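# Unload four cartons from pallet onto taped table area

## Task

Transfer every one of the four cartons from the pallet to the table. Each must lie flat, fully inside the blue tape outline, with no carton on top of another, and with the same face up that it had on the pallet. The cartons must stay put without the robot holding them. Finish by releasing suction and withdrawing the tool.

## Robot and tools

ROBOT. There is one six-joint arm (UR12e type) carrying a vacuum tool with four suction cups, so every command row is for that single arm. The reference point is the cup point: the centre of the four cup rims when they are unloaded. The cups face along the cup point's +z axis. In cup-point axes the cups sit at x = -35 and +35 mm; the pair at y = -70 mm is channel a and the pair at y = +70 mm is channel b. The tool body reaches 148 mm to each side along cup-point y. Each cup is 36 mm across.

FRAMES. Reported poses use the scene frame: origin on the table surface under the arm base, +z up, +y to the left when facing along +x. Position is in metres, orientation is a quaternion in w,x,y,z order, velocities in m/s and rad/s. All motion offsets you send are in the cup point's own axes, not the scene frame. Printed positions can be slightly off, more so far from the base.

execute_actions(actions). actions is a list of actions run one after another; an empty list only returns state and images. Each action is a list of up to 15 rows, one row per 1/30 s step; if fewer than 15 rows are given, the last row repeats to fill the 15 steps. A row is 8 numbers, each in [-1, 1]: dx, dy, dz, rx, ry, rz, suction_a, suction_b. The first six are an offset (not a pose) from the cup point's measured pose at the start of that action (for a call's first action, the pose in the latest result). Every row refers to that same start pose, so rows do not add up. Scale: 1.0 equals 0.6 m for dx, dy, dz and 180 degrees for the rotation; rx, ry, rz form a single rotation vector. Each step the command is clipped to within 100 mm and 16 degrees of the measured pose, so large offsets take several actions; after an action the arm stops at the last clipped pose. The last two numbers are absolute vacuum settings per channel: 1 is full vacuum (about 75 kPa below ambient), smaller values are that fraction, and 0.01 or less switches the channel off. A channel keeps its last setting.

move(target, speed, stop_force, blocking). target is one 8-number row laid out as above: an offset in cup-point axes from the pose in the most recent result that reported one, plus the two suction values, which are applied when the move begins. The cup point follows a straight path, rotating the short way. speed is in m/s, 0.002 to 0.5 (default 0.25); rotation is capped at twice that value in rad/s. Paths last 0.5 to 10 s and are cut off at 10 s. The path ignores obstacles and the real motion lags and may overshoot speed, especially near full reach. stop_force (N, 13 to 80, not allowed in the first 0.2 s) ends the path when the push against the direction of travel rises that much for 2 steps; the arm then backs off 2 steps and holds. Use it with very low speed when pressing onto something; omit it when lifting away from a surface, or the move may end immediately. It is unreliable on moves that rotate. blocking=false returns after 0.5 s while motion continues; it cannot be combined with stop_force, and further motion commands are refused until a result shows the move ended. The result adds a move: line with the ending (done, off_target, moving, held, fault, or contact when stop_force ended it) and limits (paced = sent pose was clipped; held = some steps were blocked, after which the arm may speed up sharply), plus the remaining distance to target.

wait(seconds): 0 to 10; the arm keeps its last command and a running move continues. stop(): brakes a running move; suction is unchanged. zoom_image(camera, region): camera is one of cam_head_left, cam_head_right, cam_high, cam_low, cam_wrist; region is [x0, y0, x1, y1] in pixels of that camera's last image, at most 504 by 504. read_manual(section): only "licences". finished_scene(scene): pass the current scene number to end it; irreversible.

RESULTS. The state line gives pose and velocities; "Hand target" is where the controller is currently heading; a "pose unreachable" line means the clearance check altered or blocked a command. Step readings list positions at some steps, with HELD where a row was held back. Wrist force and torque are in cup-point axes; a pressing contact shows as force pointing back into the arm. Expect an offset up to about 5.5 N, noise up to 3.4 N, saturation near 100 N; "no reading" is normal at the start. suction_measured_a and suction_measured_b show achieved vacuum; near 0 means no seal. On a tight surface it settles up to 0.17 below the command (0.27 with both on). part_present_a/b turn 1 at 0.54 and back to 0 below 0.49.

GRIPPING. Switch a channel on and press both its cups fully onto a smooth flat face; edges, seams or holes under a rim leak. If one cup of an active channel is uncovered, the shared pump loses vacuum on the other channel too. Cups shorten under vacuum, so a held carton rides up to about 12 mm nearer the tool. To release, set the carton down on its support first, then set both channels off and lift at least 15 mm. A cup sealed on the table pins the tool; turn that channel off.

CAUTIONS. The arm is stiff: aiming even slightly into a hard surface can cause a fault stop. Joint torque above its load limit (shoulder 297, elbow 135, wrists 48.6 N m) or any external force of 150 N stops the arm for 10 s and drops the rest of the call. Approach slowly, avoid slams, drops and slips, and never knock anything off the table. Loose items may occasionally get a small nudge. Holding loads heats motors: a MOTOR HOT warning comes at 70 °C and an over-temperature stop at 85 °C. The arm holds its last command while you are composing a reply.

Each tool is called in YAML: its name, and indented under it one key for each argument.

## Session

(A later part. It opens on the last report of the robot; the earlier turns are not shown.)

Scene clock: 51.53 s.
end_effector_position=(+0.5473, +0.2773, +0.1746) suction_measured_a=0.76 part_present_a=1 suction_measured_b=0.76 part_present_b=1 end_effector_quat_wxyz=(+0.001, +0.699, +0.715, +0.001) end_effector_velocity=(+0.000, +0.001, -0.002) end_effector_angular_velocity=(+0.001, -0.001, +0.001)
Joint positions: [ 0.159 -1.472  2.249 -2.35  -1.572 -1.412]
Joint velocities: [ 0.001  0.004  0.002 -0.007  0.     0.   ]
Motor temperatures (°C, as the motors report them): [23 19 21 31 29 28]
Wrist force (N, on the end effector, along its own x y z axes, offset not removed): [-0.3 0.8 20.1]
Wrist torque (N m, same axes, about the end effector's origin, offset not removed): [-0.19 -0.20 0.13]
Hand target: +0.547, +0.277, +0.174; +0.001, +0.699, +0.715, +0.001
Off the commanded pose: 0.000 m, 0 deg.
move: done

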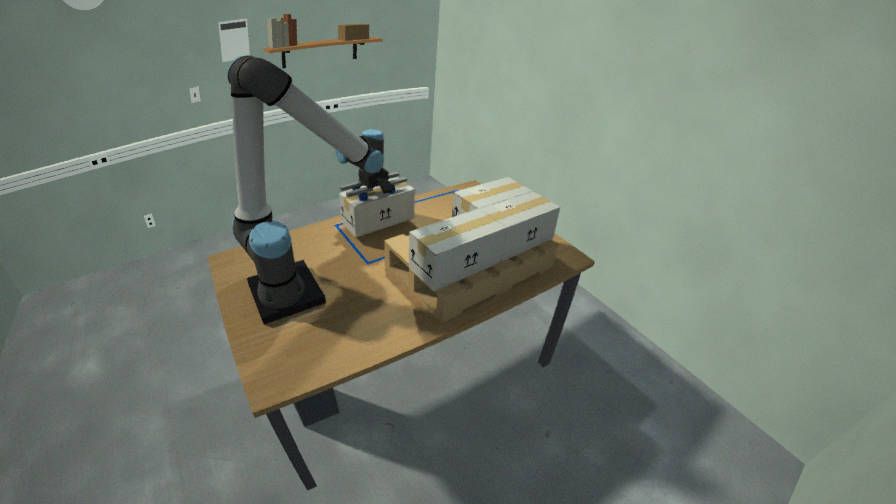

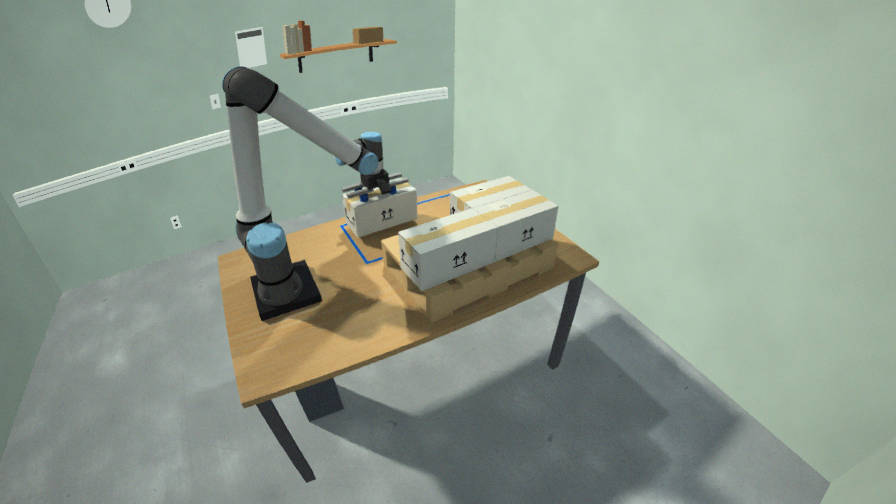

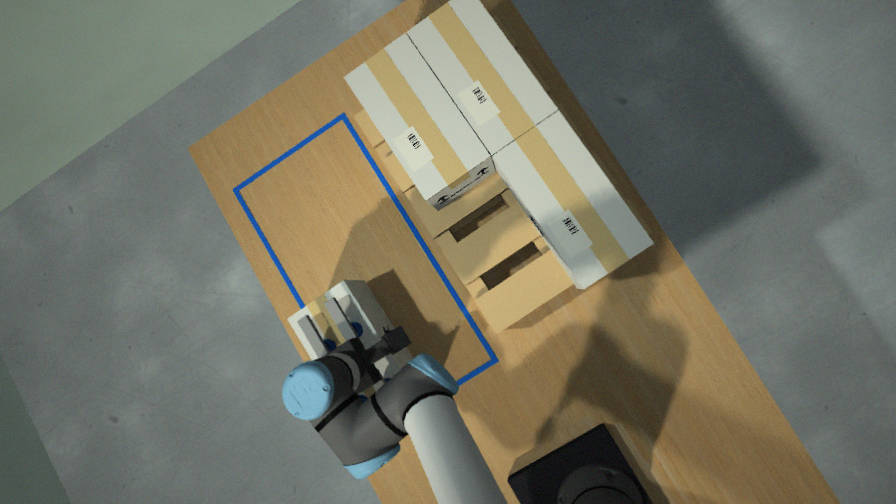

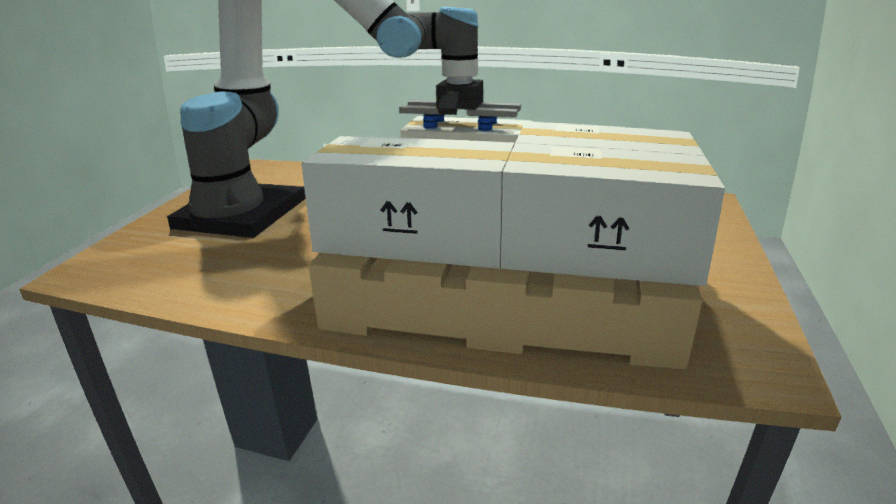

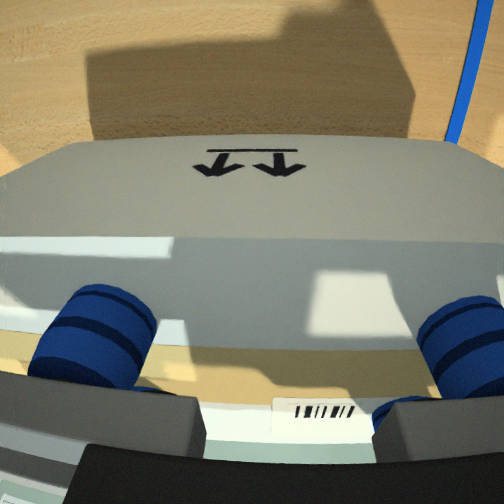

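move:
  target: [0.004,0,0.034,0,0,0,1,1]
  speed: 0.1

move:
  target: [0,0,0.035,0,0,0,1,1]
  speed: 0.008
  stop_force: 15

Scene clock: 59.07 s.
end_effector_position=(+0.5472, +0.2797, +0.1545) suction_measured_a=0.76 part_present_a=1 suction_measured_b=0.76 part_present_b=1 end_effector_quat_wxyz=(+0.001, +0.699, +0.715, +0.001) end_effector_velocity=(+0.000, +0.000, -0.003) end_effector_angular_velocity=(+0.001, -0.000, +0.000)
Joint positions: [ 0.162 -1.441  2.262 -2.394 -1.572 -1.408]
Joint velocities: [ 0.     0.005  0.001 -0.006  0.001  0.   ]
Motor temperatures (°C, as the motors report them): [23 19 21 31 29 28]
Wrist force (N, on the end effector, along its own x y z axes, offset not removed): [-0.7 3.5 19.4]
Wrist torque (N m, same axes, about the end effector's origin, offset not removed): [0.23 -0.16 0.10]
Hand target: +0.547, +0.280, +0.154; +0.001, +0.699, +0.715, +0.001
Off the commanded pose: 0.000 m, 0 deg.
move: done

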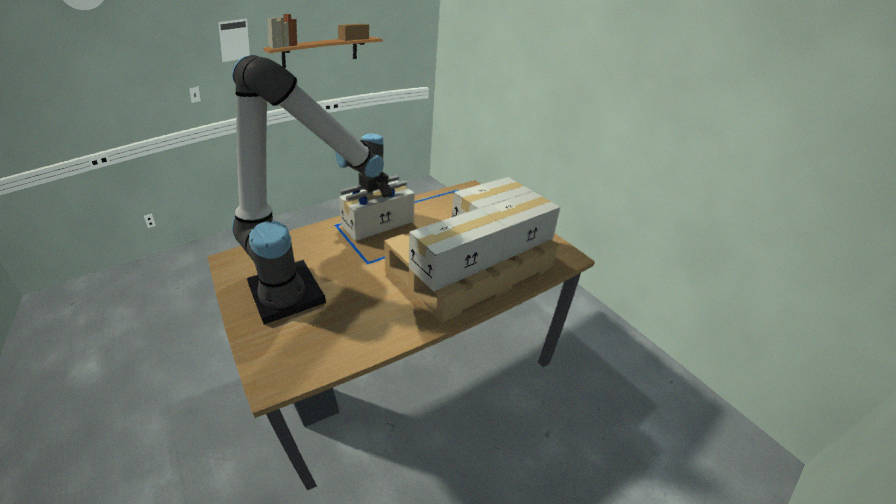

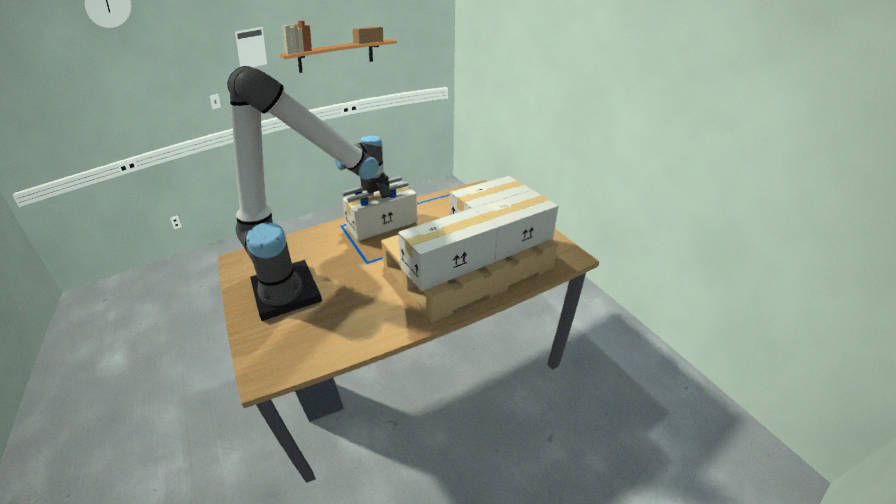

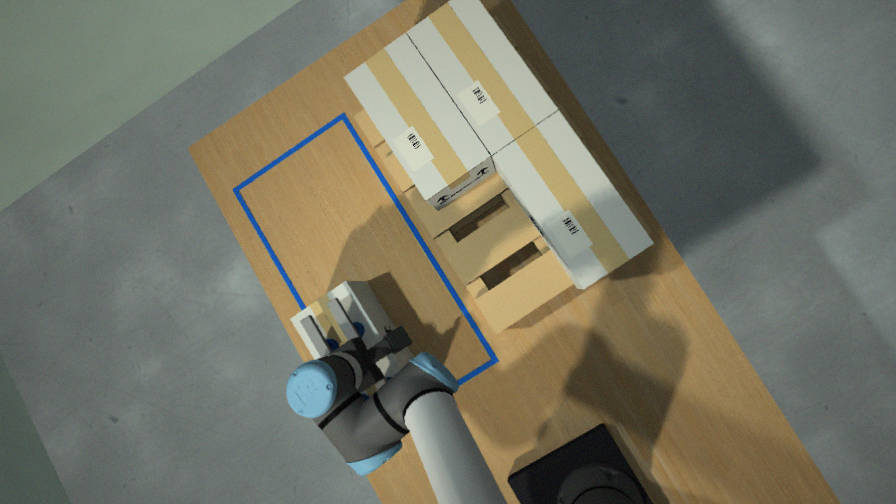

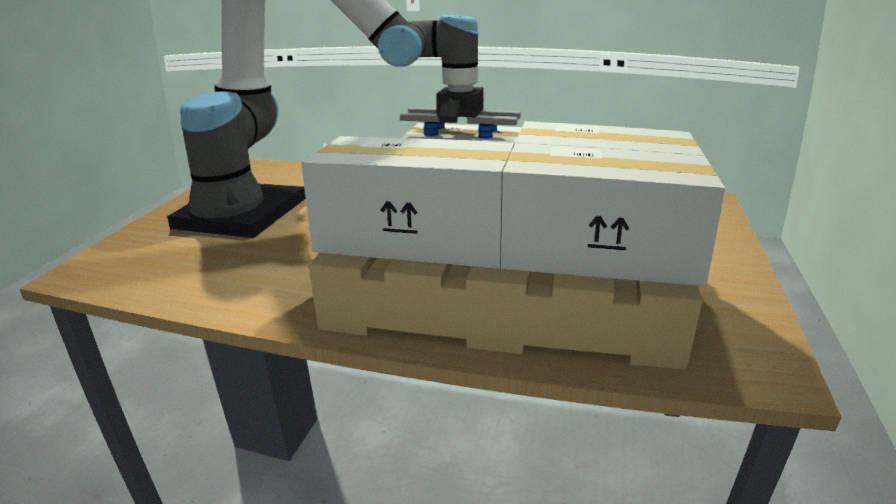

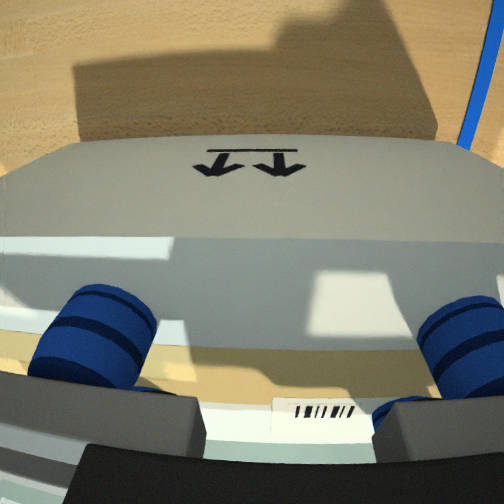

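Scene clock: 60.80 s.
end_effector_position=(+0.5473, +0.2797, +0.1437) suction_measured_a=0.76 part_present_a=1 suction_measured_b=0.76 part_present_b=1 end_effector_quat_wxyz=(+0.001, +0.699, +0.715, +0.001) end_effector_velocity=(-0.002, +0.000, +0.002) end_effector_angular_velocity=(-0.001, +0.002, +0.002)
Joint positions: [ 0.162 -1.424  2.269 -2.419 -1.572 -1.408]
Joint velocities: [ 0.002 -0.005  0.001  0.007 -0.001 -0.   ]
Motor temperatures (°C, as the motors report them): [23 19 21 31 29 28]
Wrist force (N, on the end effector, along its own x y z axes, offset not removed): [3.8 9.0 -19.9]
Wrist torque (N m, same axes, about the end effector's origin, offset not removed): [3.07 0.17 0.16]
Hand target: +0.547, +0.280, +0.144; +0.001, +0.699, +0.715, +0.001
Off the commanded pose: 0.010 m, 0 deg.
move: contact

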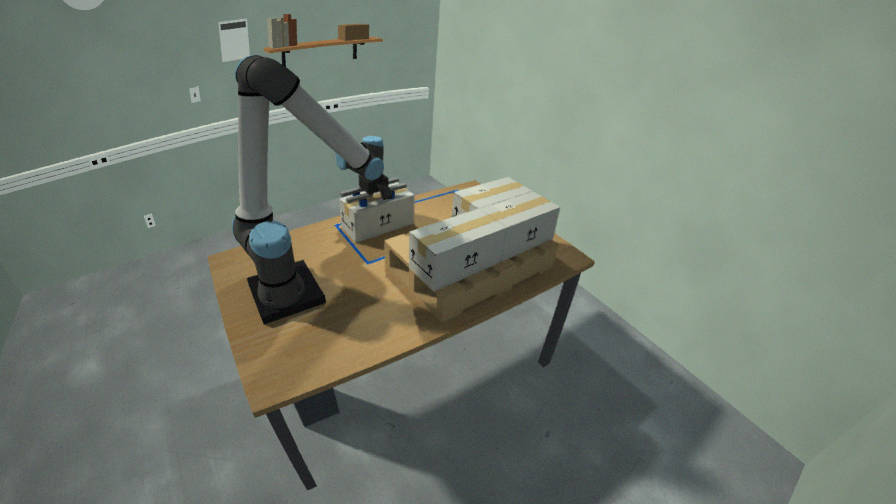

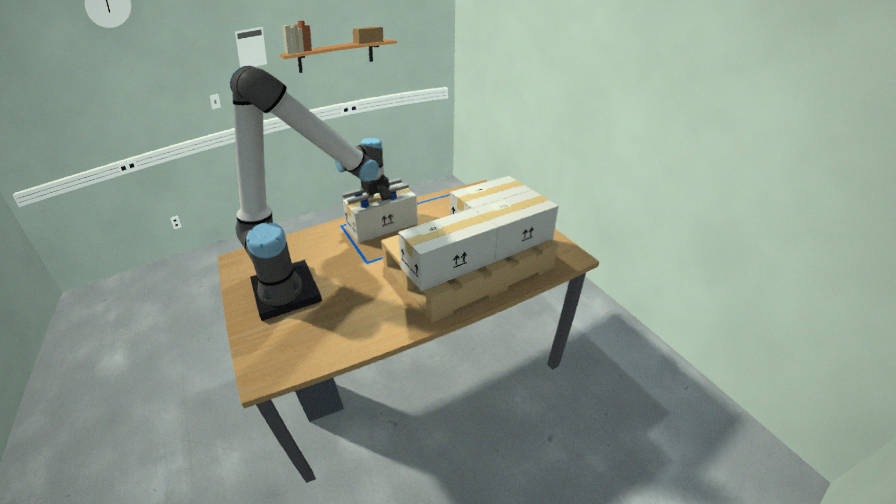

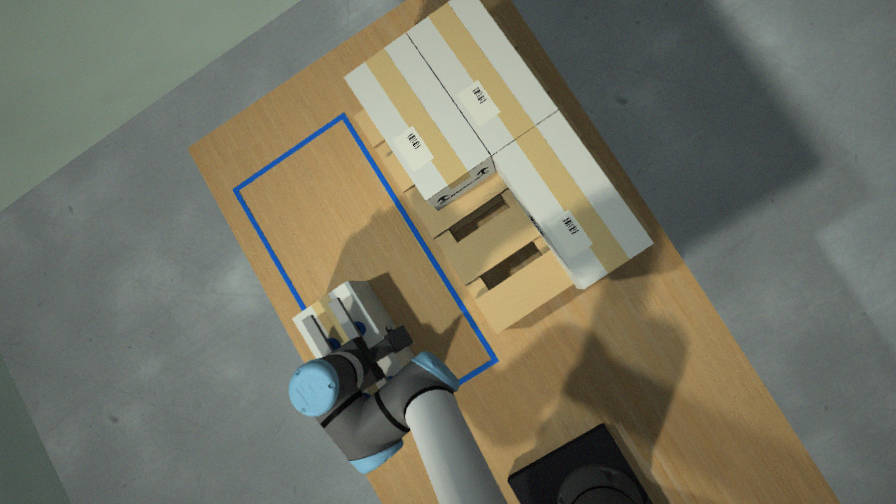

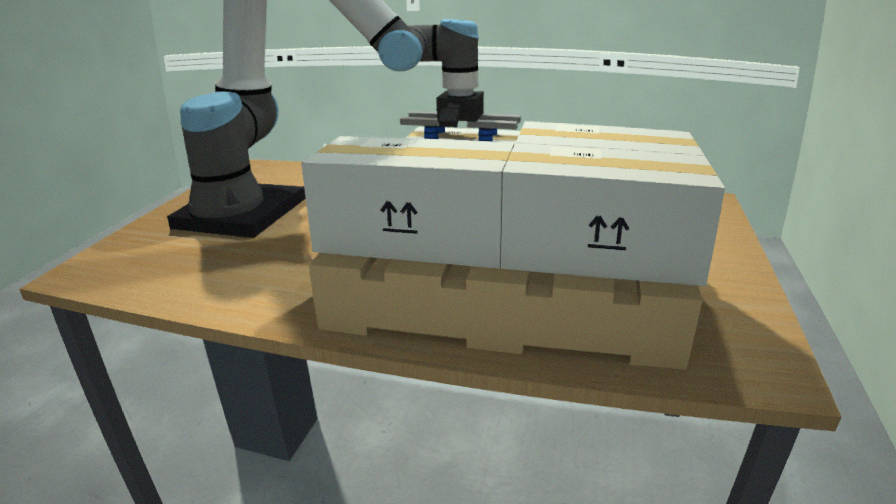

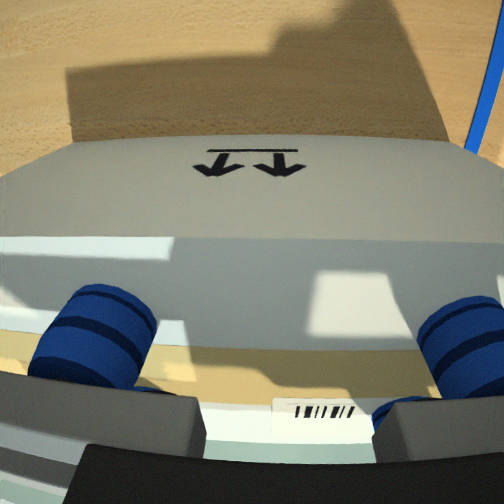

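zoom_image:
  camera: "cam_head_left"
  region: [320,170,480,280]

zoom_image:
  camera: "cam_high"
  region: [220,100,520,400]

Region (320, 170, 480, 280) of cam_head_left's 896x504 image, scaled by 3.150, with more detail than that image has; it fills the top 346 rows of this view, and the rest is white.

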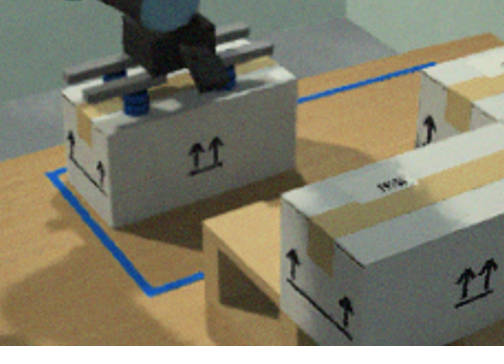

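Region (220, 100, 520, 400) of cam_high's 896x504 image, scaled by 1.680, with more detail than that image has.

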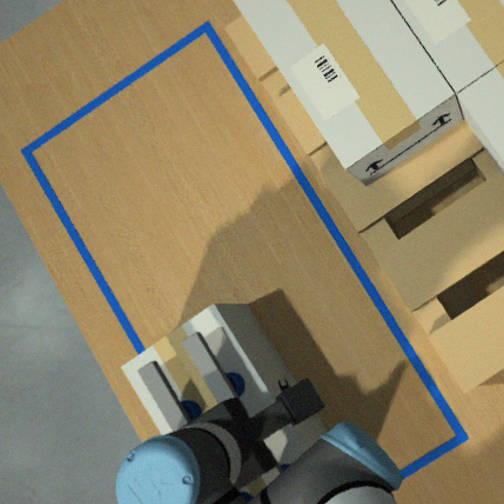

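execute_actions:
  actions:
    - [[0,0,0,0,0,0,0,0],[0,0,0,0,0,0,0,0],[0,0,0,0,0,0,0,0],[0,0,0,0,0,0,0,0],[0,0,0,0,0,0,0,0],[0,0,0,0,0,0,0,0],[0,0,0,0,0,0,0,0],[0,0,0,0,0,0,0,0],[0,0,-0.01,0,0,0,0,0],[0,0,-0.02,0,0,0,0,0],[0,0,-0.03,0,0,0,0,0],[0,0,-0.04,0,0,0,0,0]]

move:
  target: [-0.25,0.25,-0.27,0,0,0,0,0]
  speed: 0.45

move:
  target: [-0.432,0.313,0,0,0,0,0,0]
  speed: 0.45

Scene clock: 79.33 s.
end_effector_position=(+0.5471, +0.2796, +0.1581) suction_measured_a=0.01 part_present_a=0 suction_measured_b=0.01 part_present_b=0 end_effector_quat_wxyz=(+0.001, +0.699, +0.715, +0.001) end_effector_velocity=(+0.000, +0.000, +0.073) end_effector_angular_velocity=(+0.002, -0.002, +0.001)
Joint positions: [ 0.162 -1.446  2.259 -2.386 -1.572 -1.408]
Joint velocities: [ 0.    -0.112 -0.051  0.16   0.001 -0.   ]
Motor temperatures (°C, as the motors report them): [23 19 21 31 29 28]
Wrist force (N, on the end effector, along its own x y z axes, offset not removed): [-0.4 -2.2 -5.2]
Wrist torque (N m, same axes, about the end effector's origin, offset not removed): [-0.39 -0.09 0.20]
Hand target: +0.547, +0.280, +0.168; +0.001, +0.699, +0.715, +0.001
Off the commanded pose: 0.010 m, 0 deg.
Step readings (end_effector_position):
0: (+0.5472, +0.2797, +0.1441)
1: (+0.5472, +0.2797, +0.1441)
2: (+0.5473, +0.2797, +0.1441)
4: (+0.5476, +0.2797, +0.1444)
8: (+0.5476, +0.2797, +0.1443)
15: end_effector_position above

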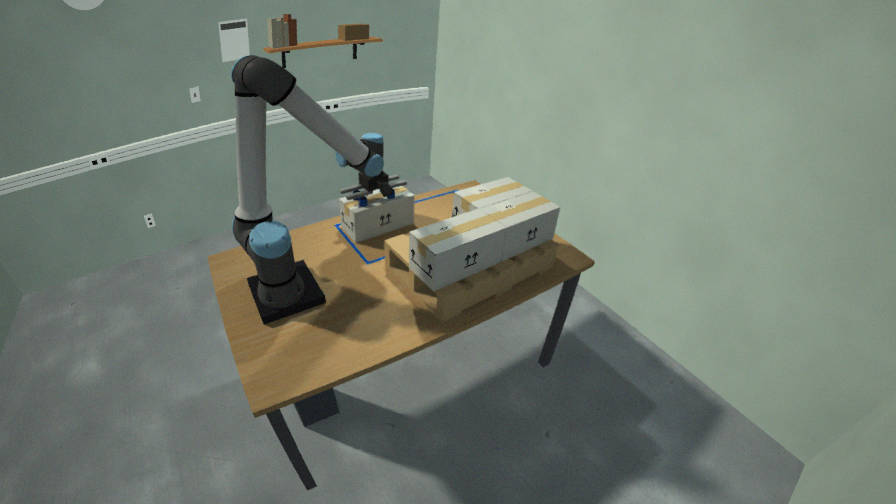

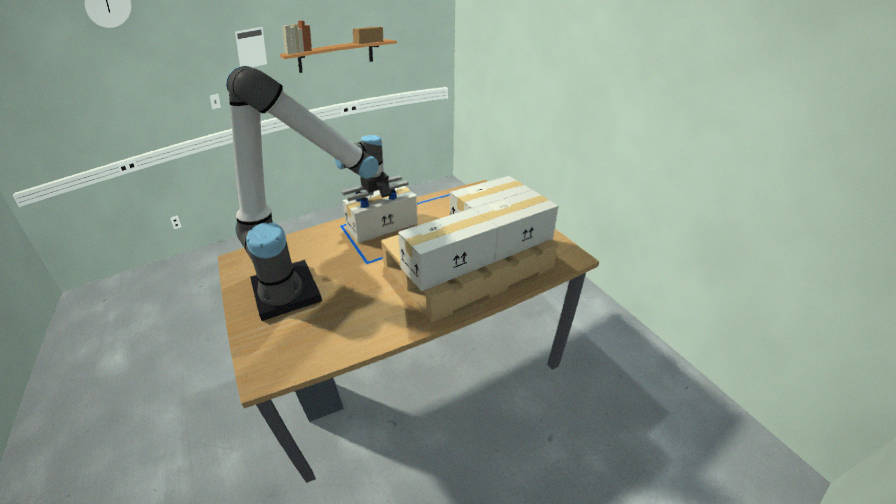

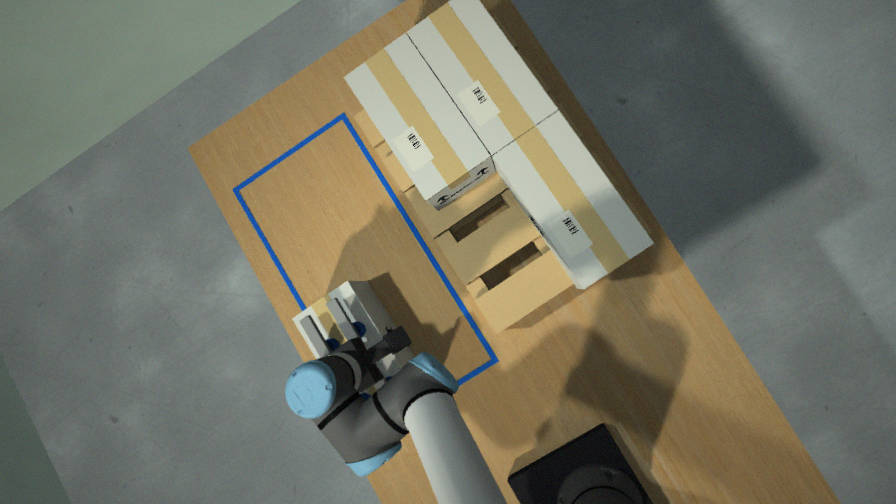

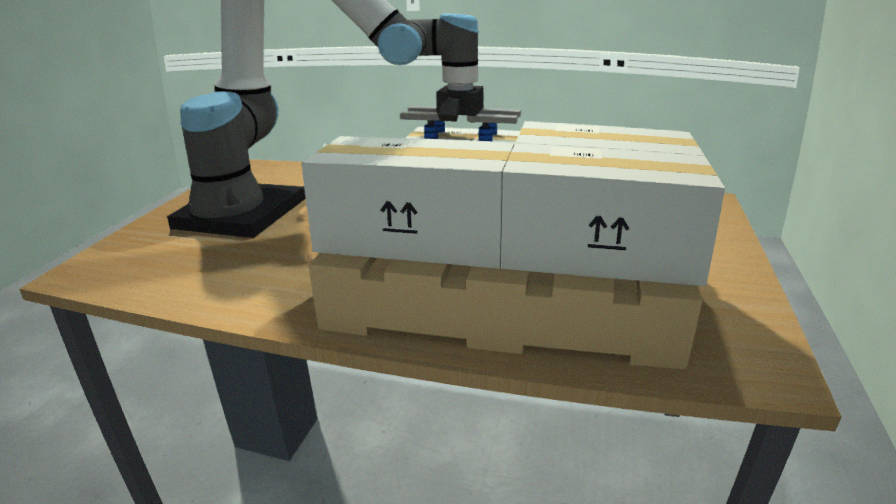

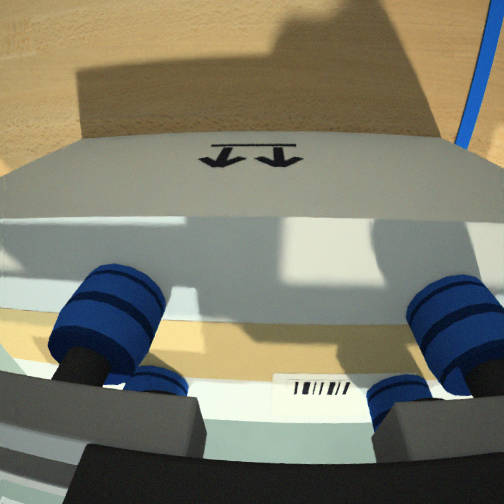

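Scene clock: 80.73 s.
end_effector_position=(+0.7000, +0.1335, +0.3202) suction_measured_a=0.01 part_present_a=0 suction_measured_b=0.01 part_present_b=0 end_effector_quat_wxyz=(+0.001, +0.699, +0.715, +0.001) end_effector_velocity=(+0.002, -0.002, +0.001) end_effector_angular_velocity=(+0.000, +0.002, -0.000)
Joint positions: [-0.081 -1.474  1.937 -2.036 -1.572 -1.652]
Joint velocities: [-0.002  0.002 -0.005  0.005 -0.    -0.002]
Motor temperatures (°C, as the motors report them): [23 19 21 31 29 28]
Wrist force (N, on the end effector, along its own x y z axes, offset not removed): [1.4 0.3 -1.1]
Wrist torque (N m, same axes, about the end effector's origin, offset not removed): [-0.02 -0.26 0.07]
Hand target: +0.700, +0.133, +0.320; +0.001, +0.699, +0.715, +0.001
Off the commanded pose: 0.000 m, 0 deg.
move: done

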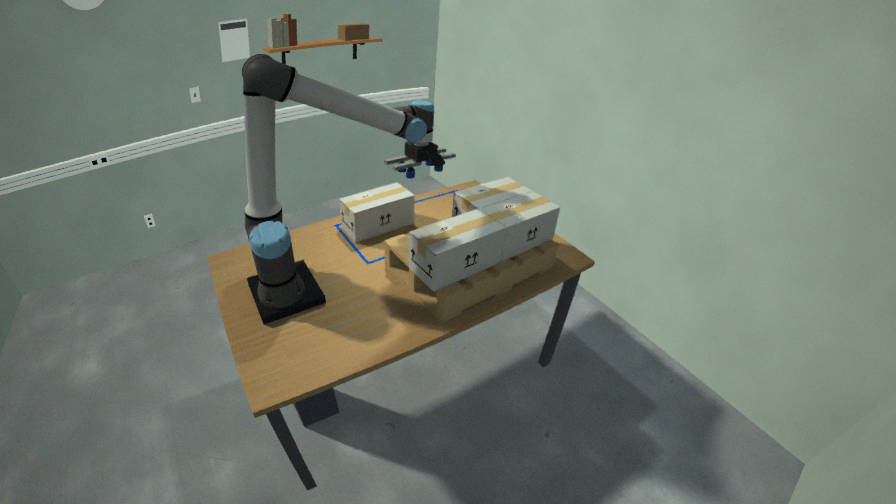

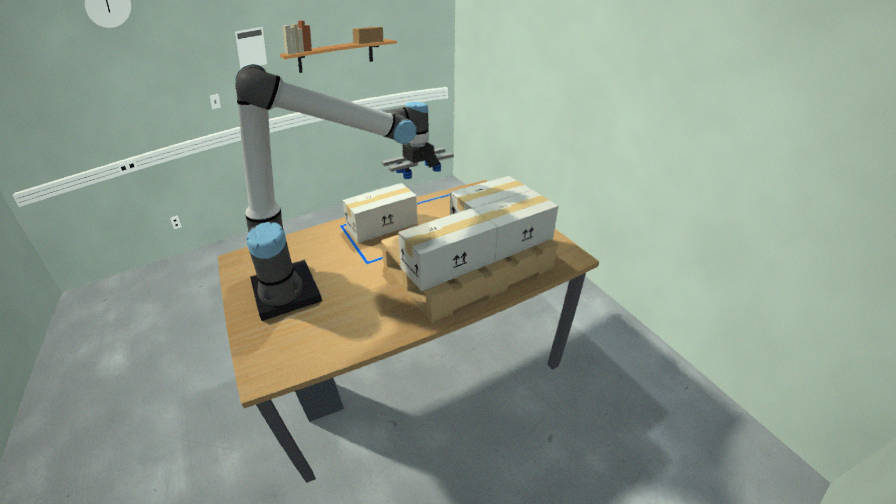

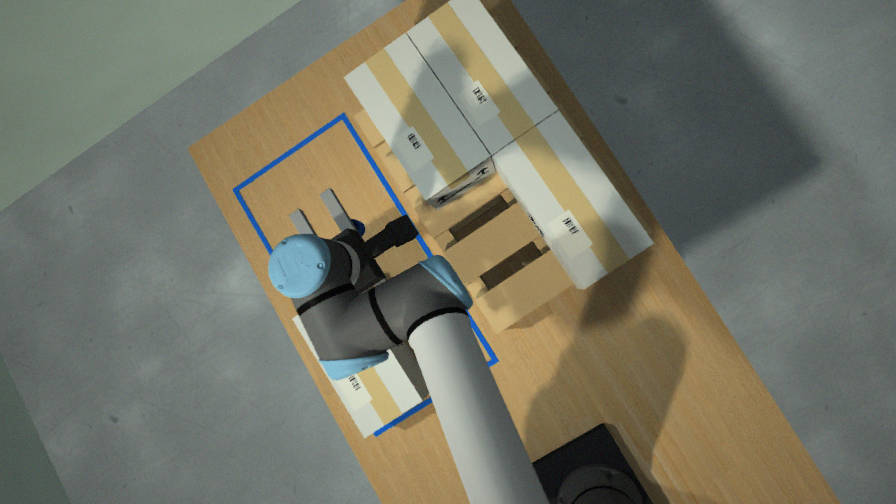

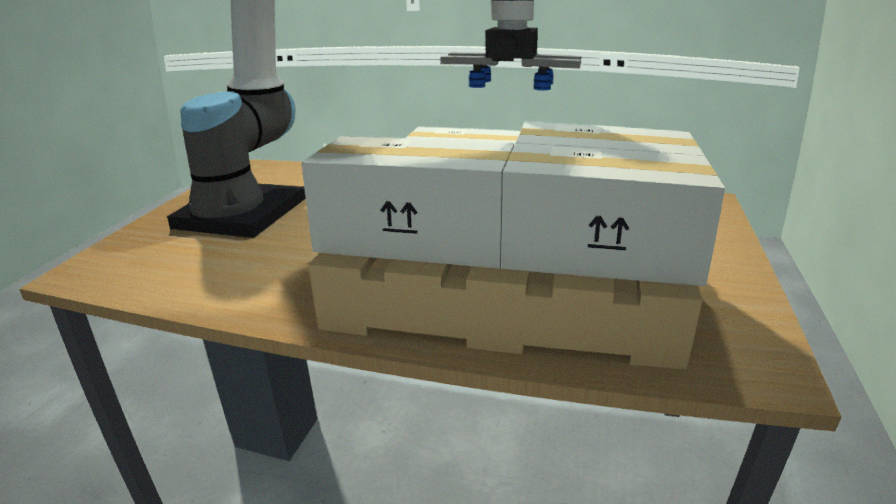

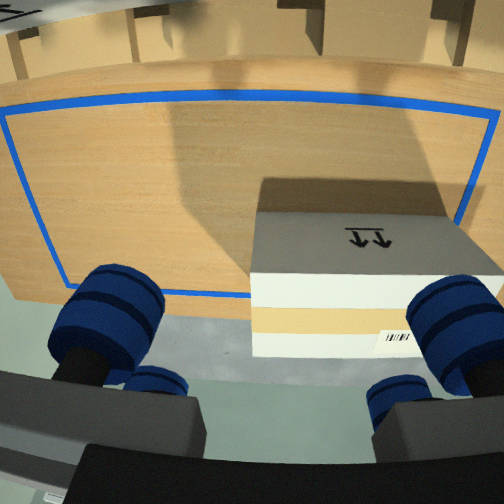

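Scene clock: 82.27 s.
end_effector_position=(+0.8936, -0.1209, +0.3209) suction_measured_a=0.01 part_present_a=0 suction_measured_b=0.01 part_present_b=0 end_effector_quat_wxyz=(+0.001, +0.699, +0.715, +0.001) end_effector_velocity=(+0.002, -0.003, +0.000) end_effector_angular_velocity=(+0.000, +0.000, -0.002)
Joint positions: [-0.352 -1.181  1.559 -1.952 -1.571 -1.923]
Joint velocities: [-0.003  0.004 -0.006  0.003 -0.    -0.001]
Motor temperatures (°C, as the motors report them): [23 19 21 31 29 28]
Wrist force (N, on the end effector, along its own x y z axes, offset not removed): [-0.6 -1.0 -0.8]
Wrist torque (N m, same axes, about the end effector's origin, offset not removed): [-0.27 -0.02 0.06]
Hand target: +0.894, -0.121, +0.321; +0.001, +0.699, +0.715, +0.001
Off the commanded pose: 0.000 m, 0 deg.
move: done

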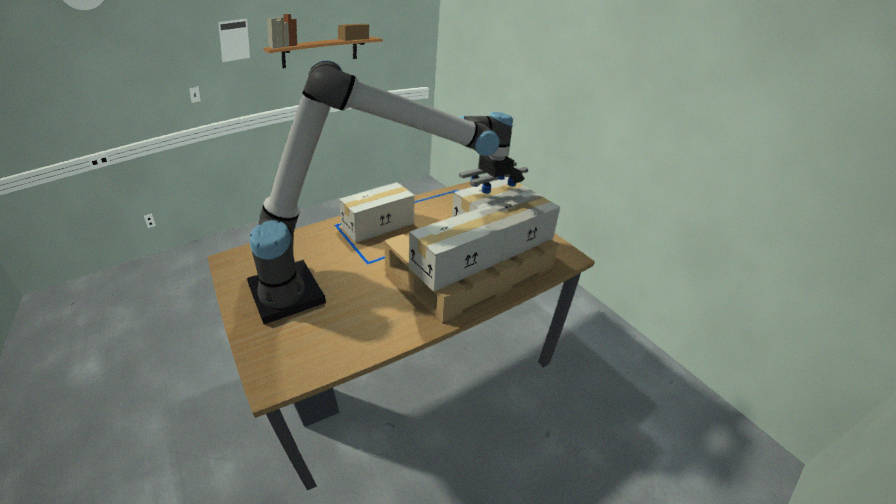

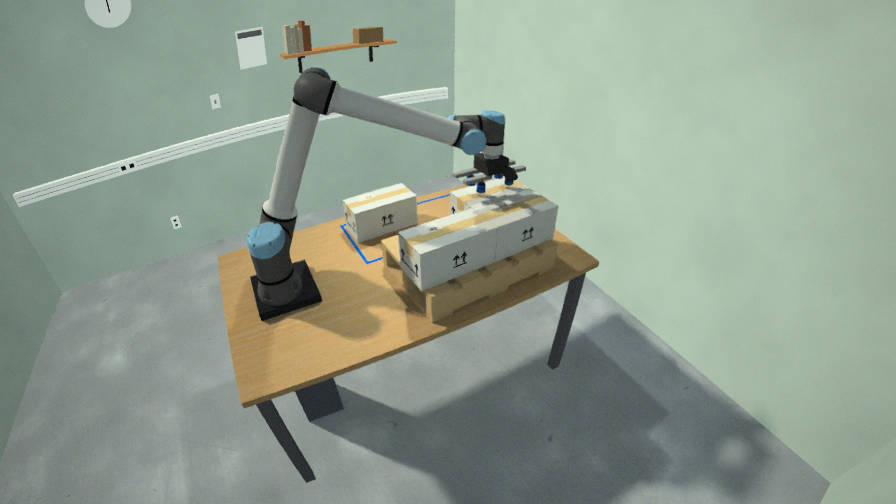

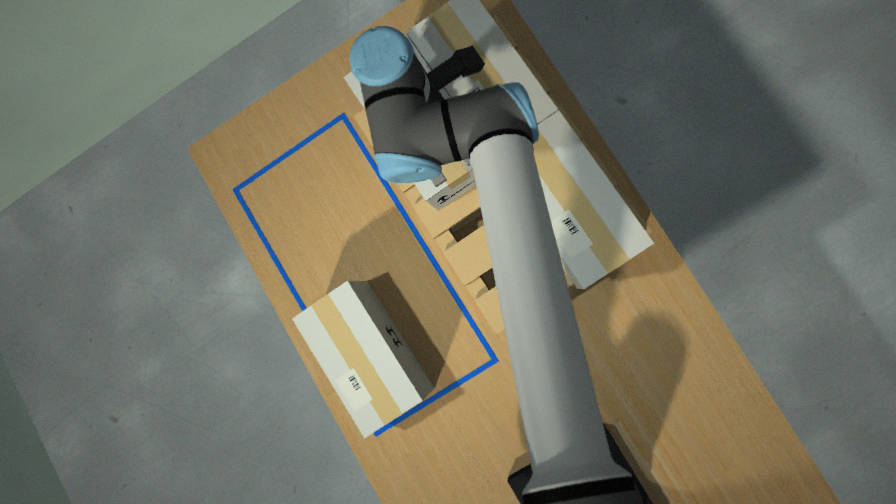

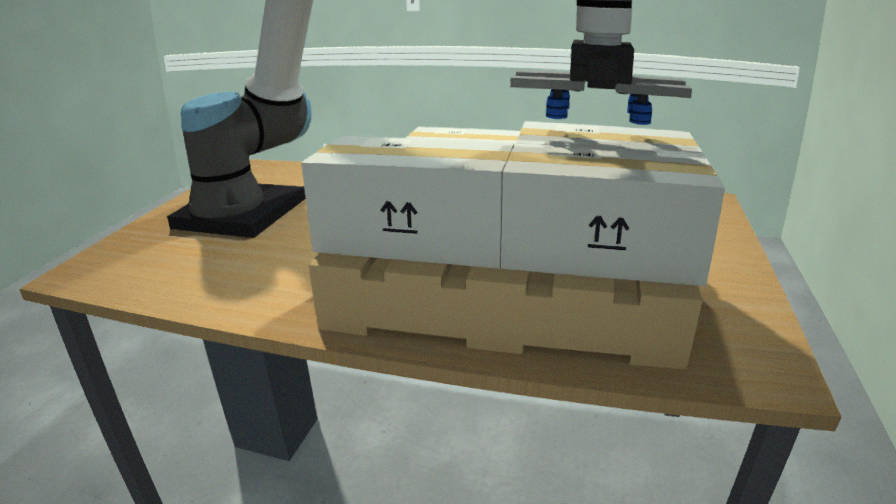

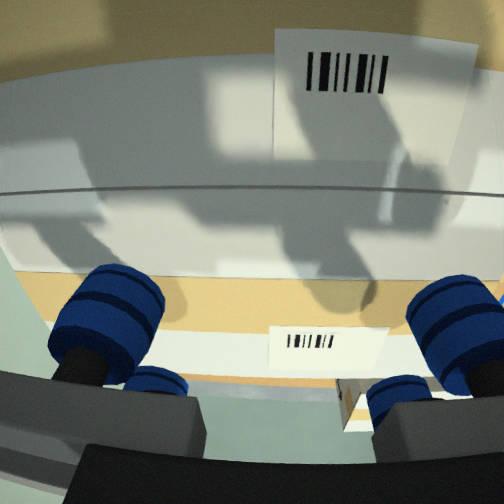

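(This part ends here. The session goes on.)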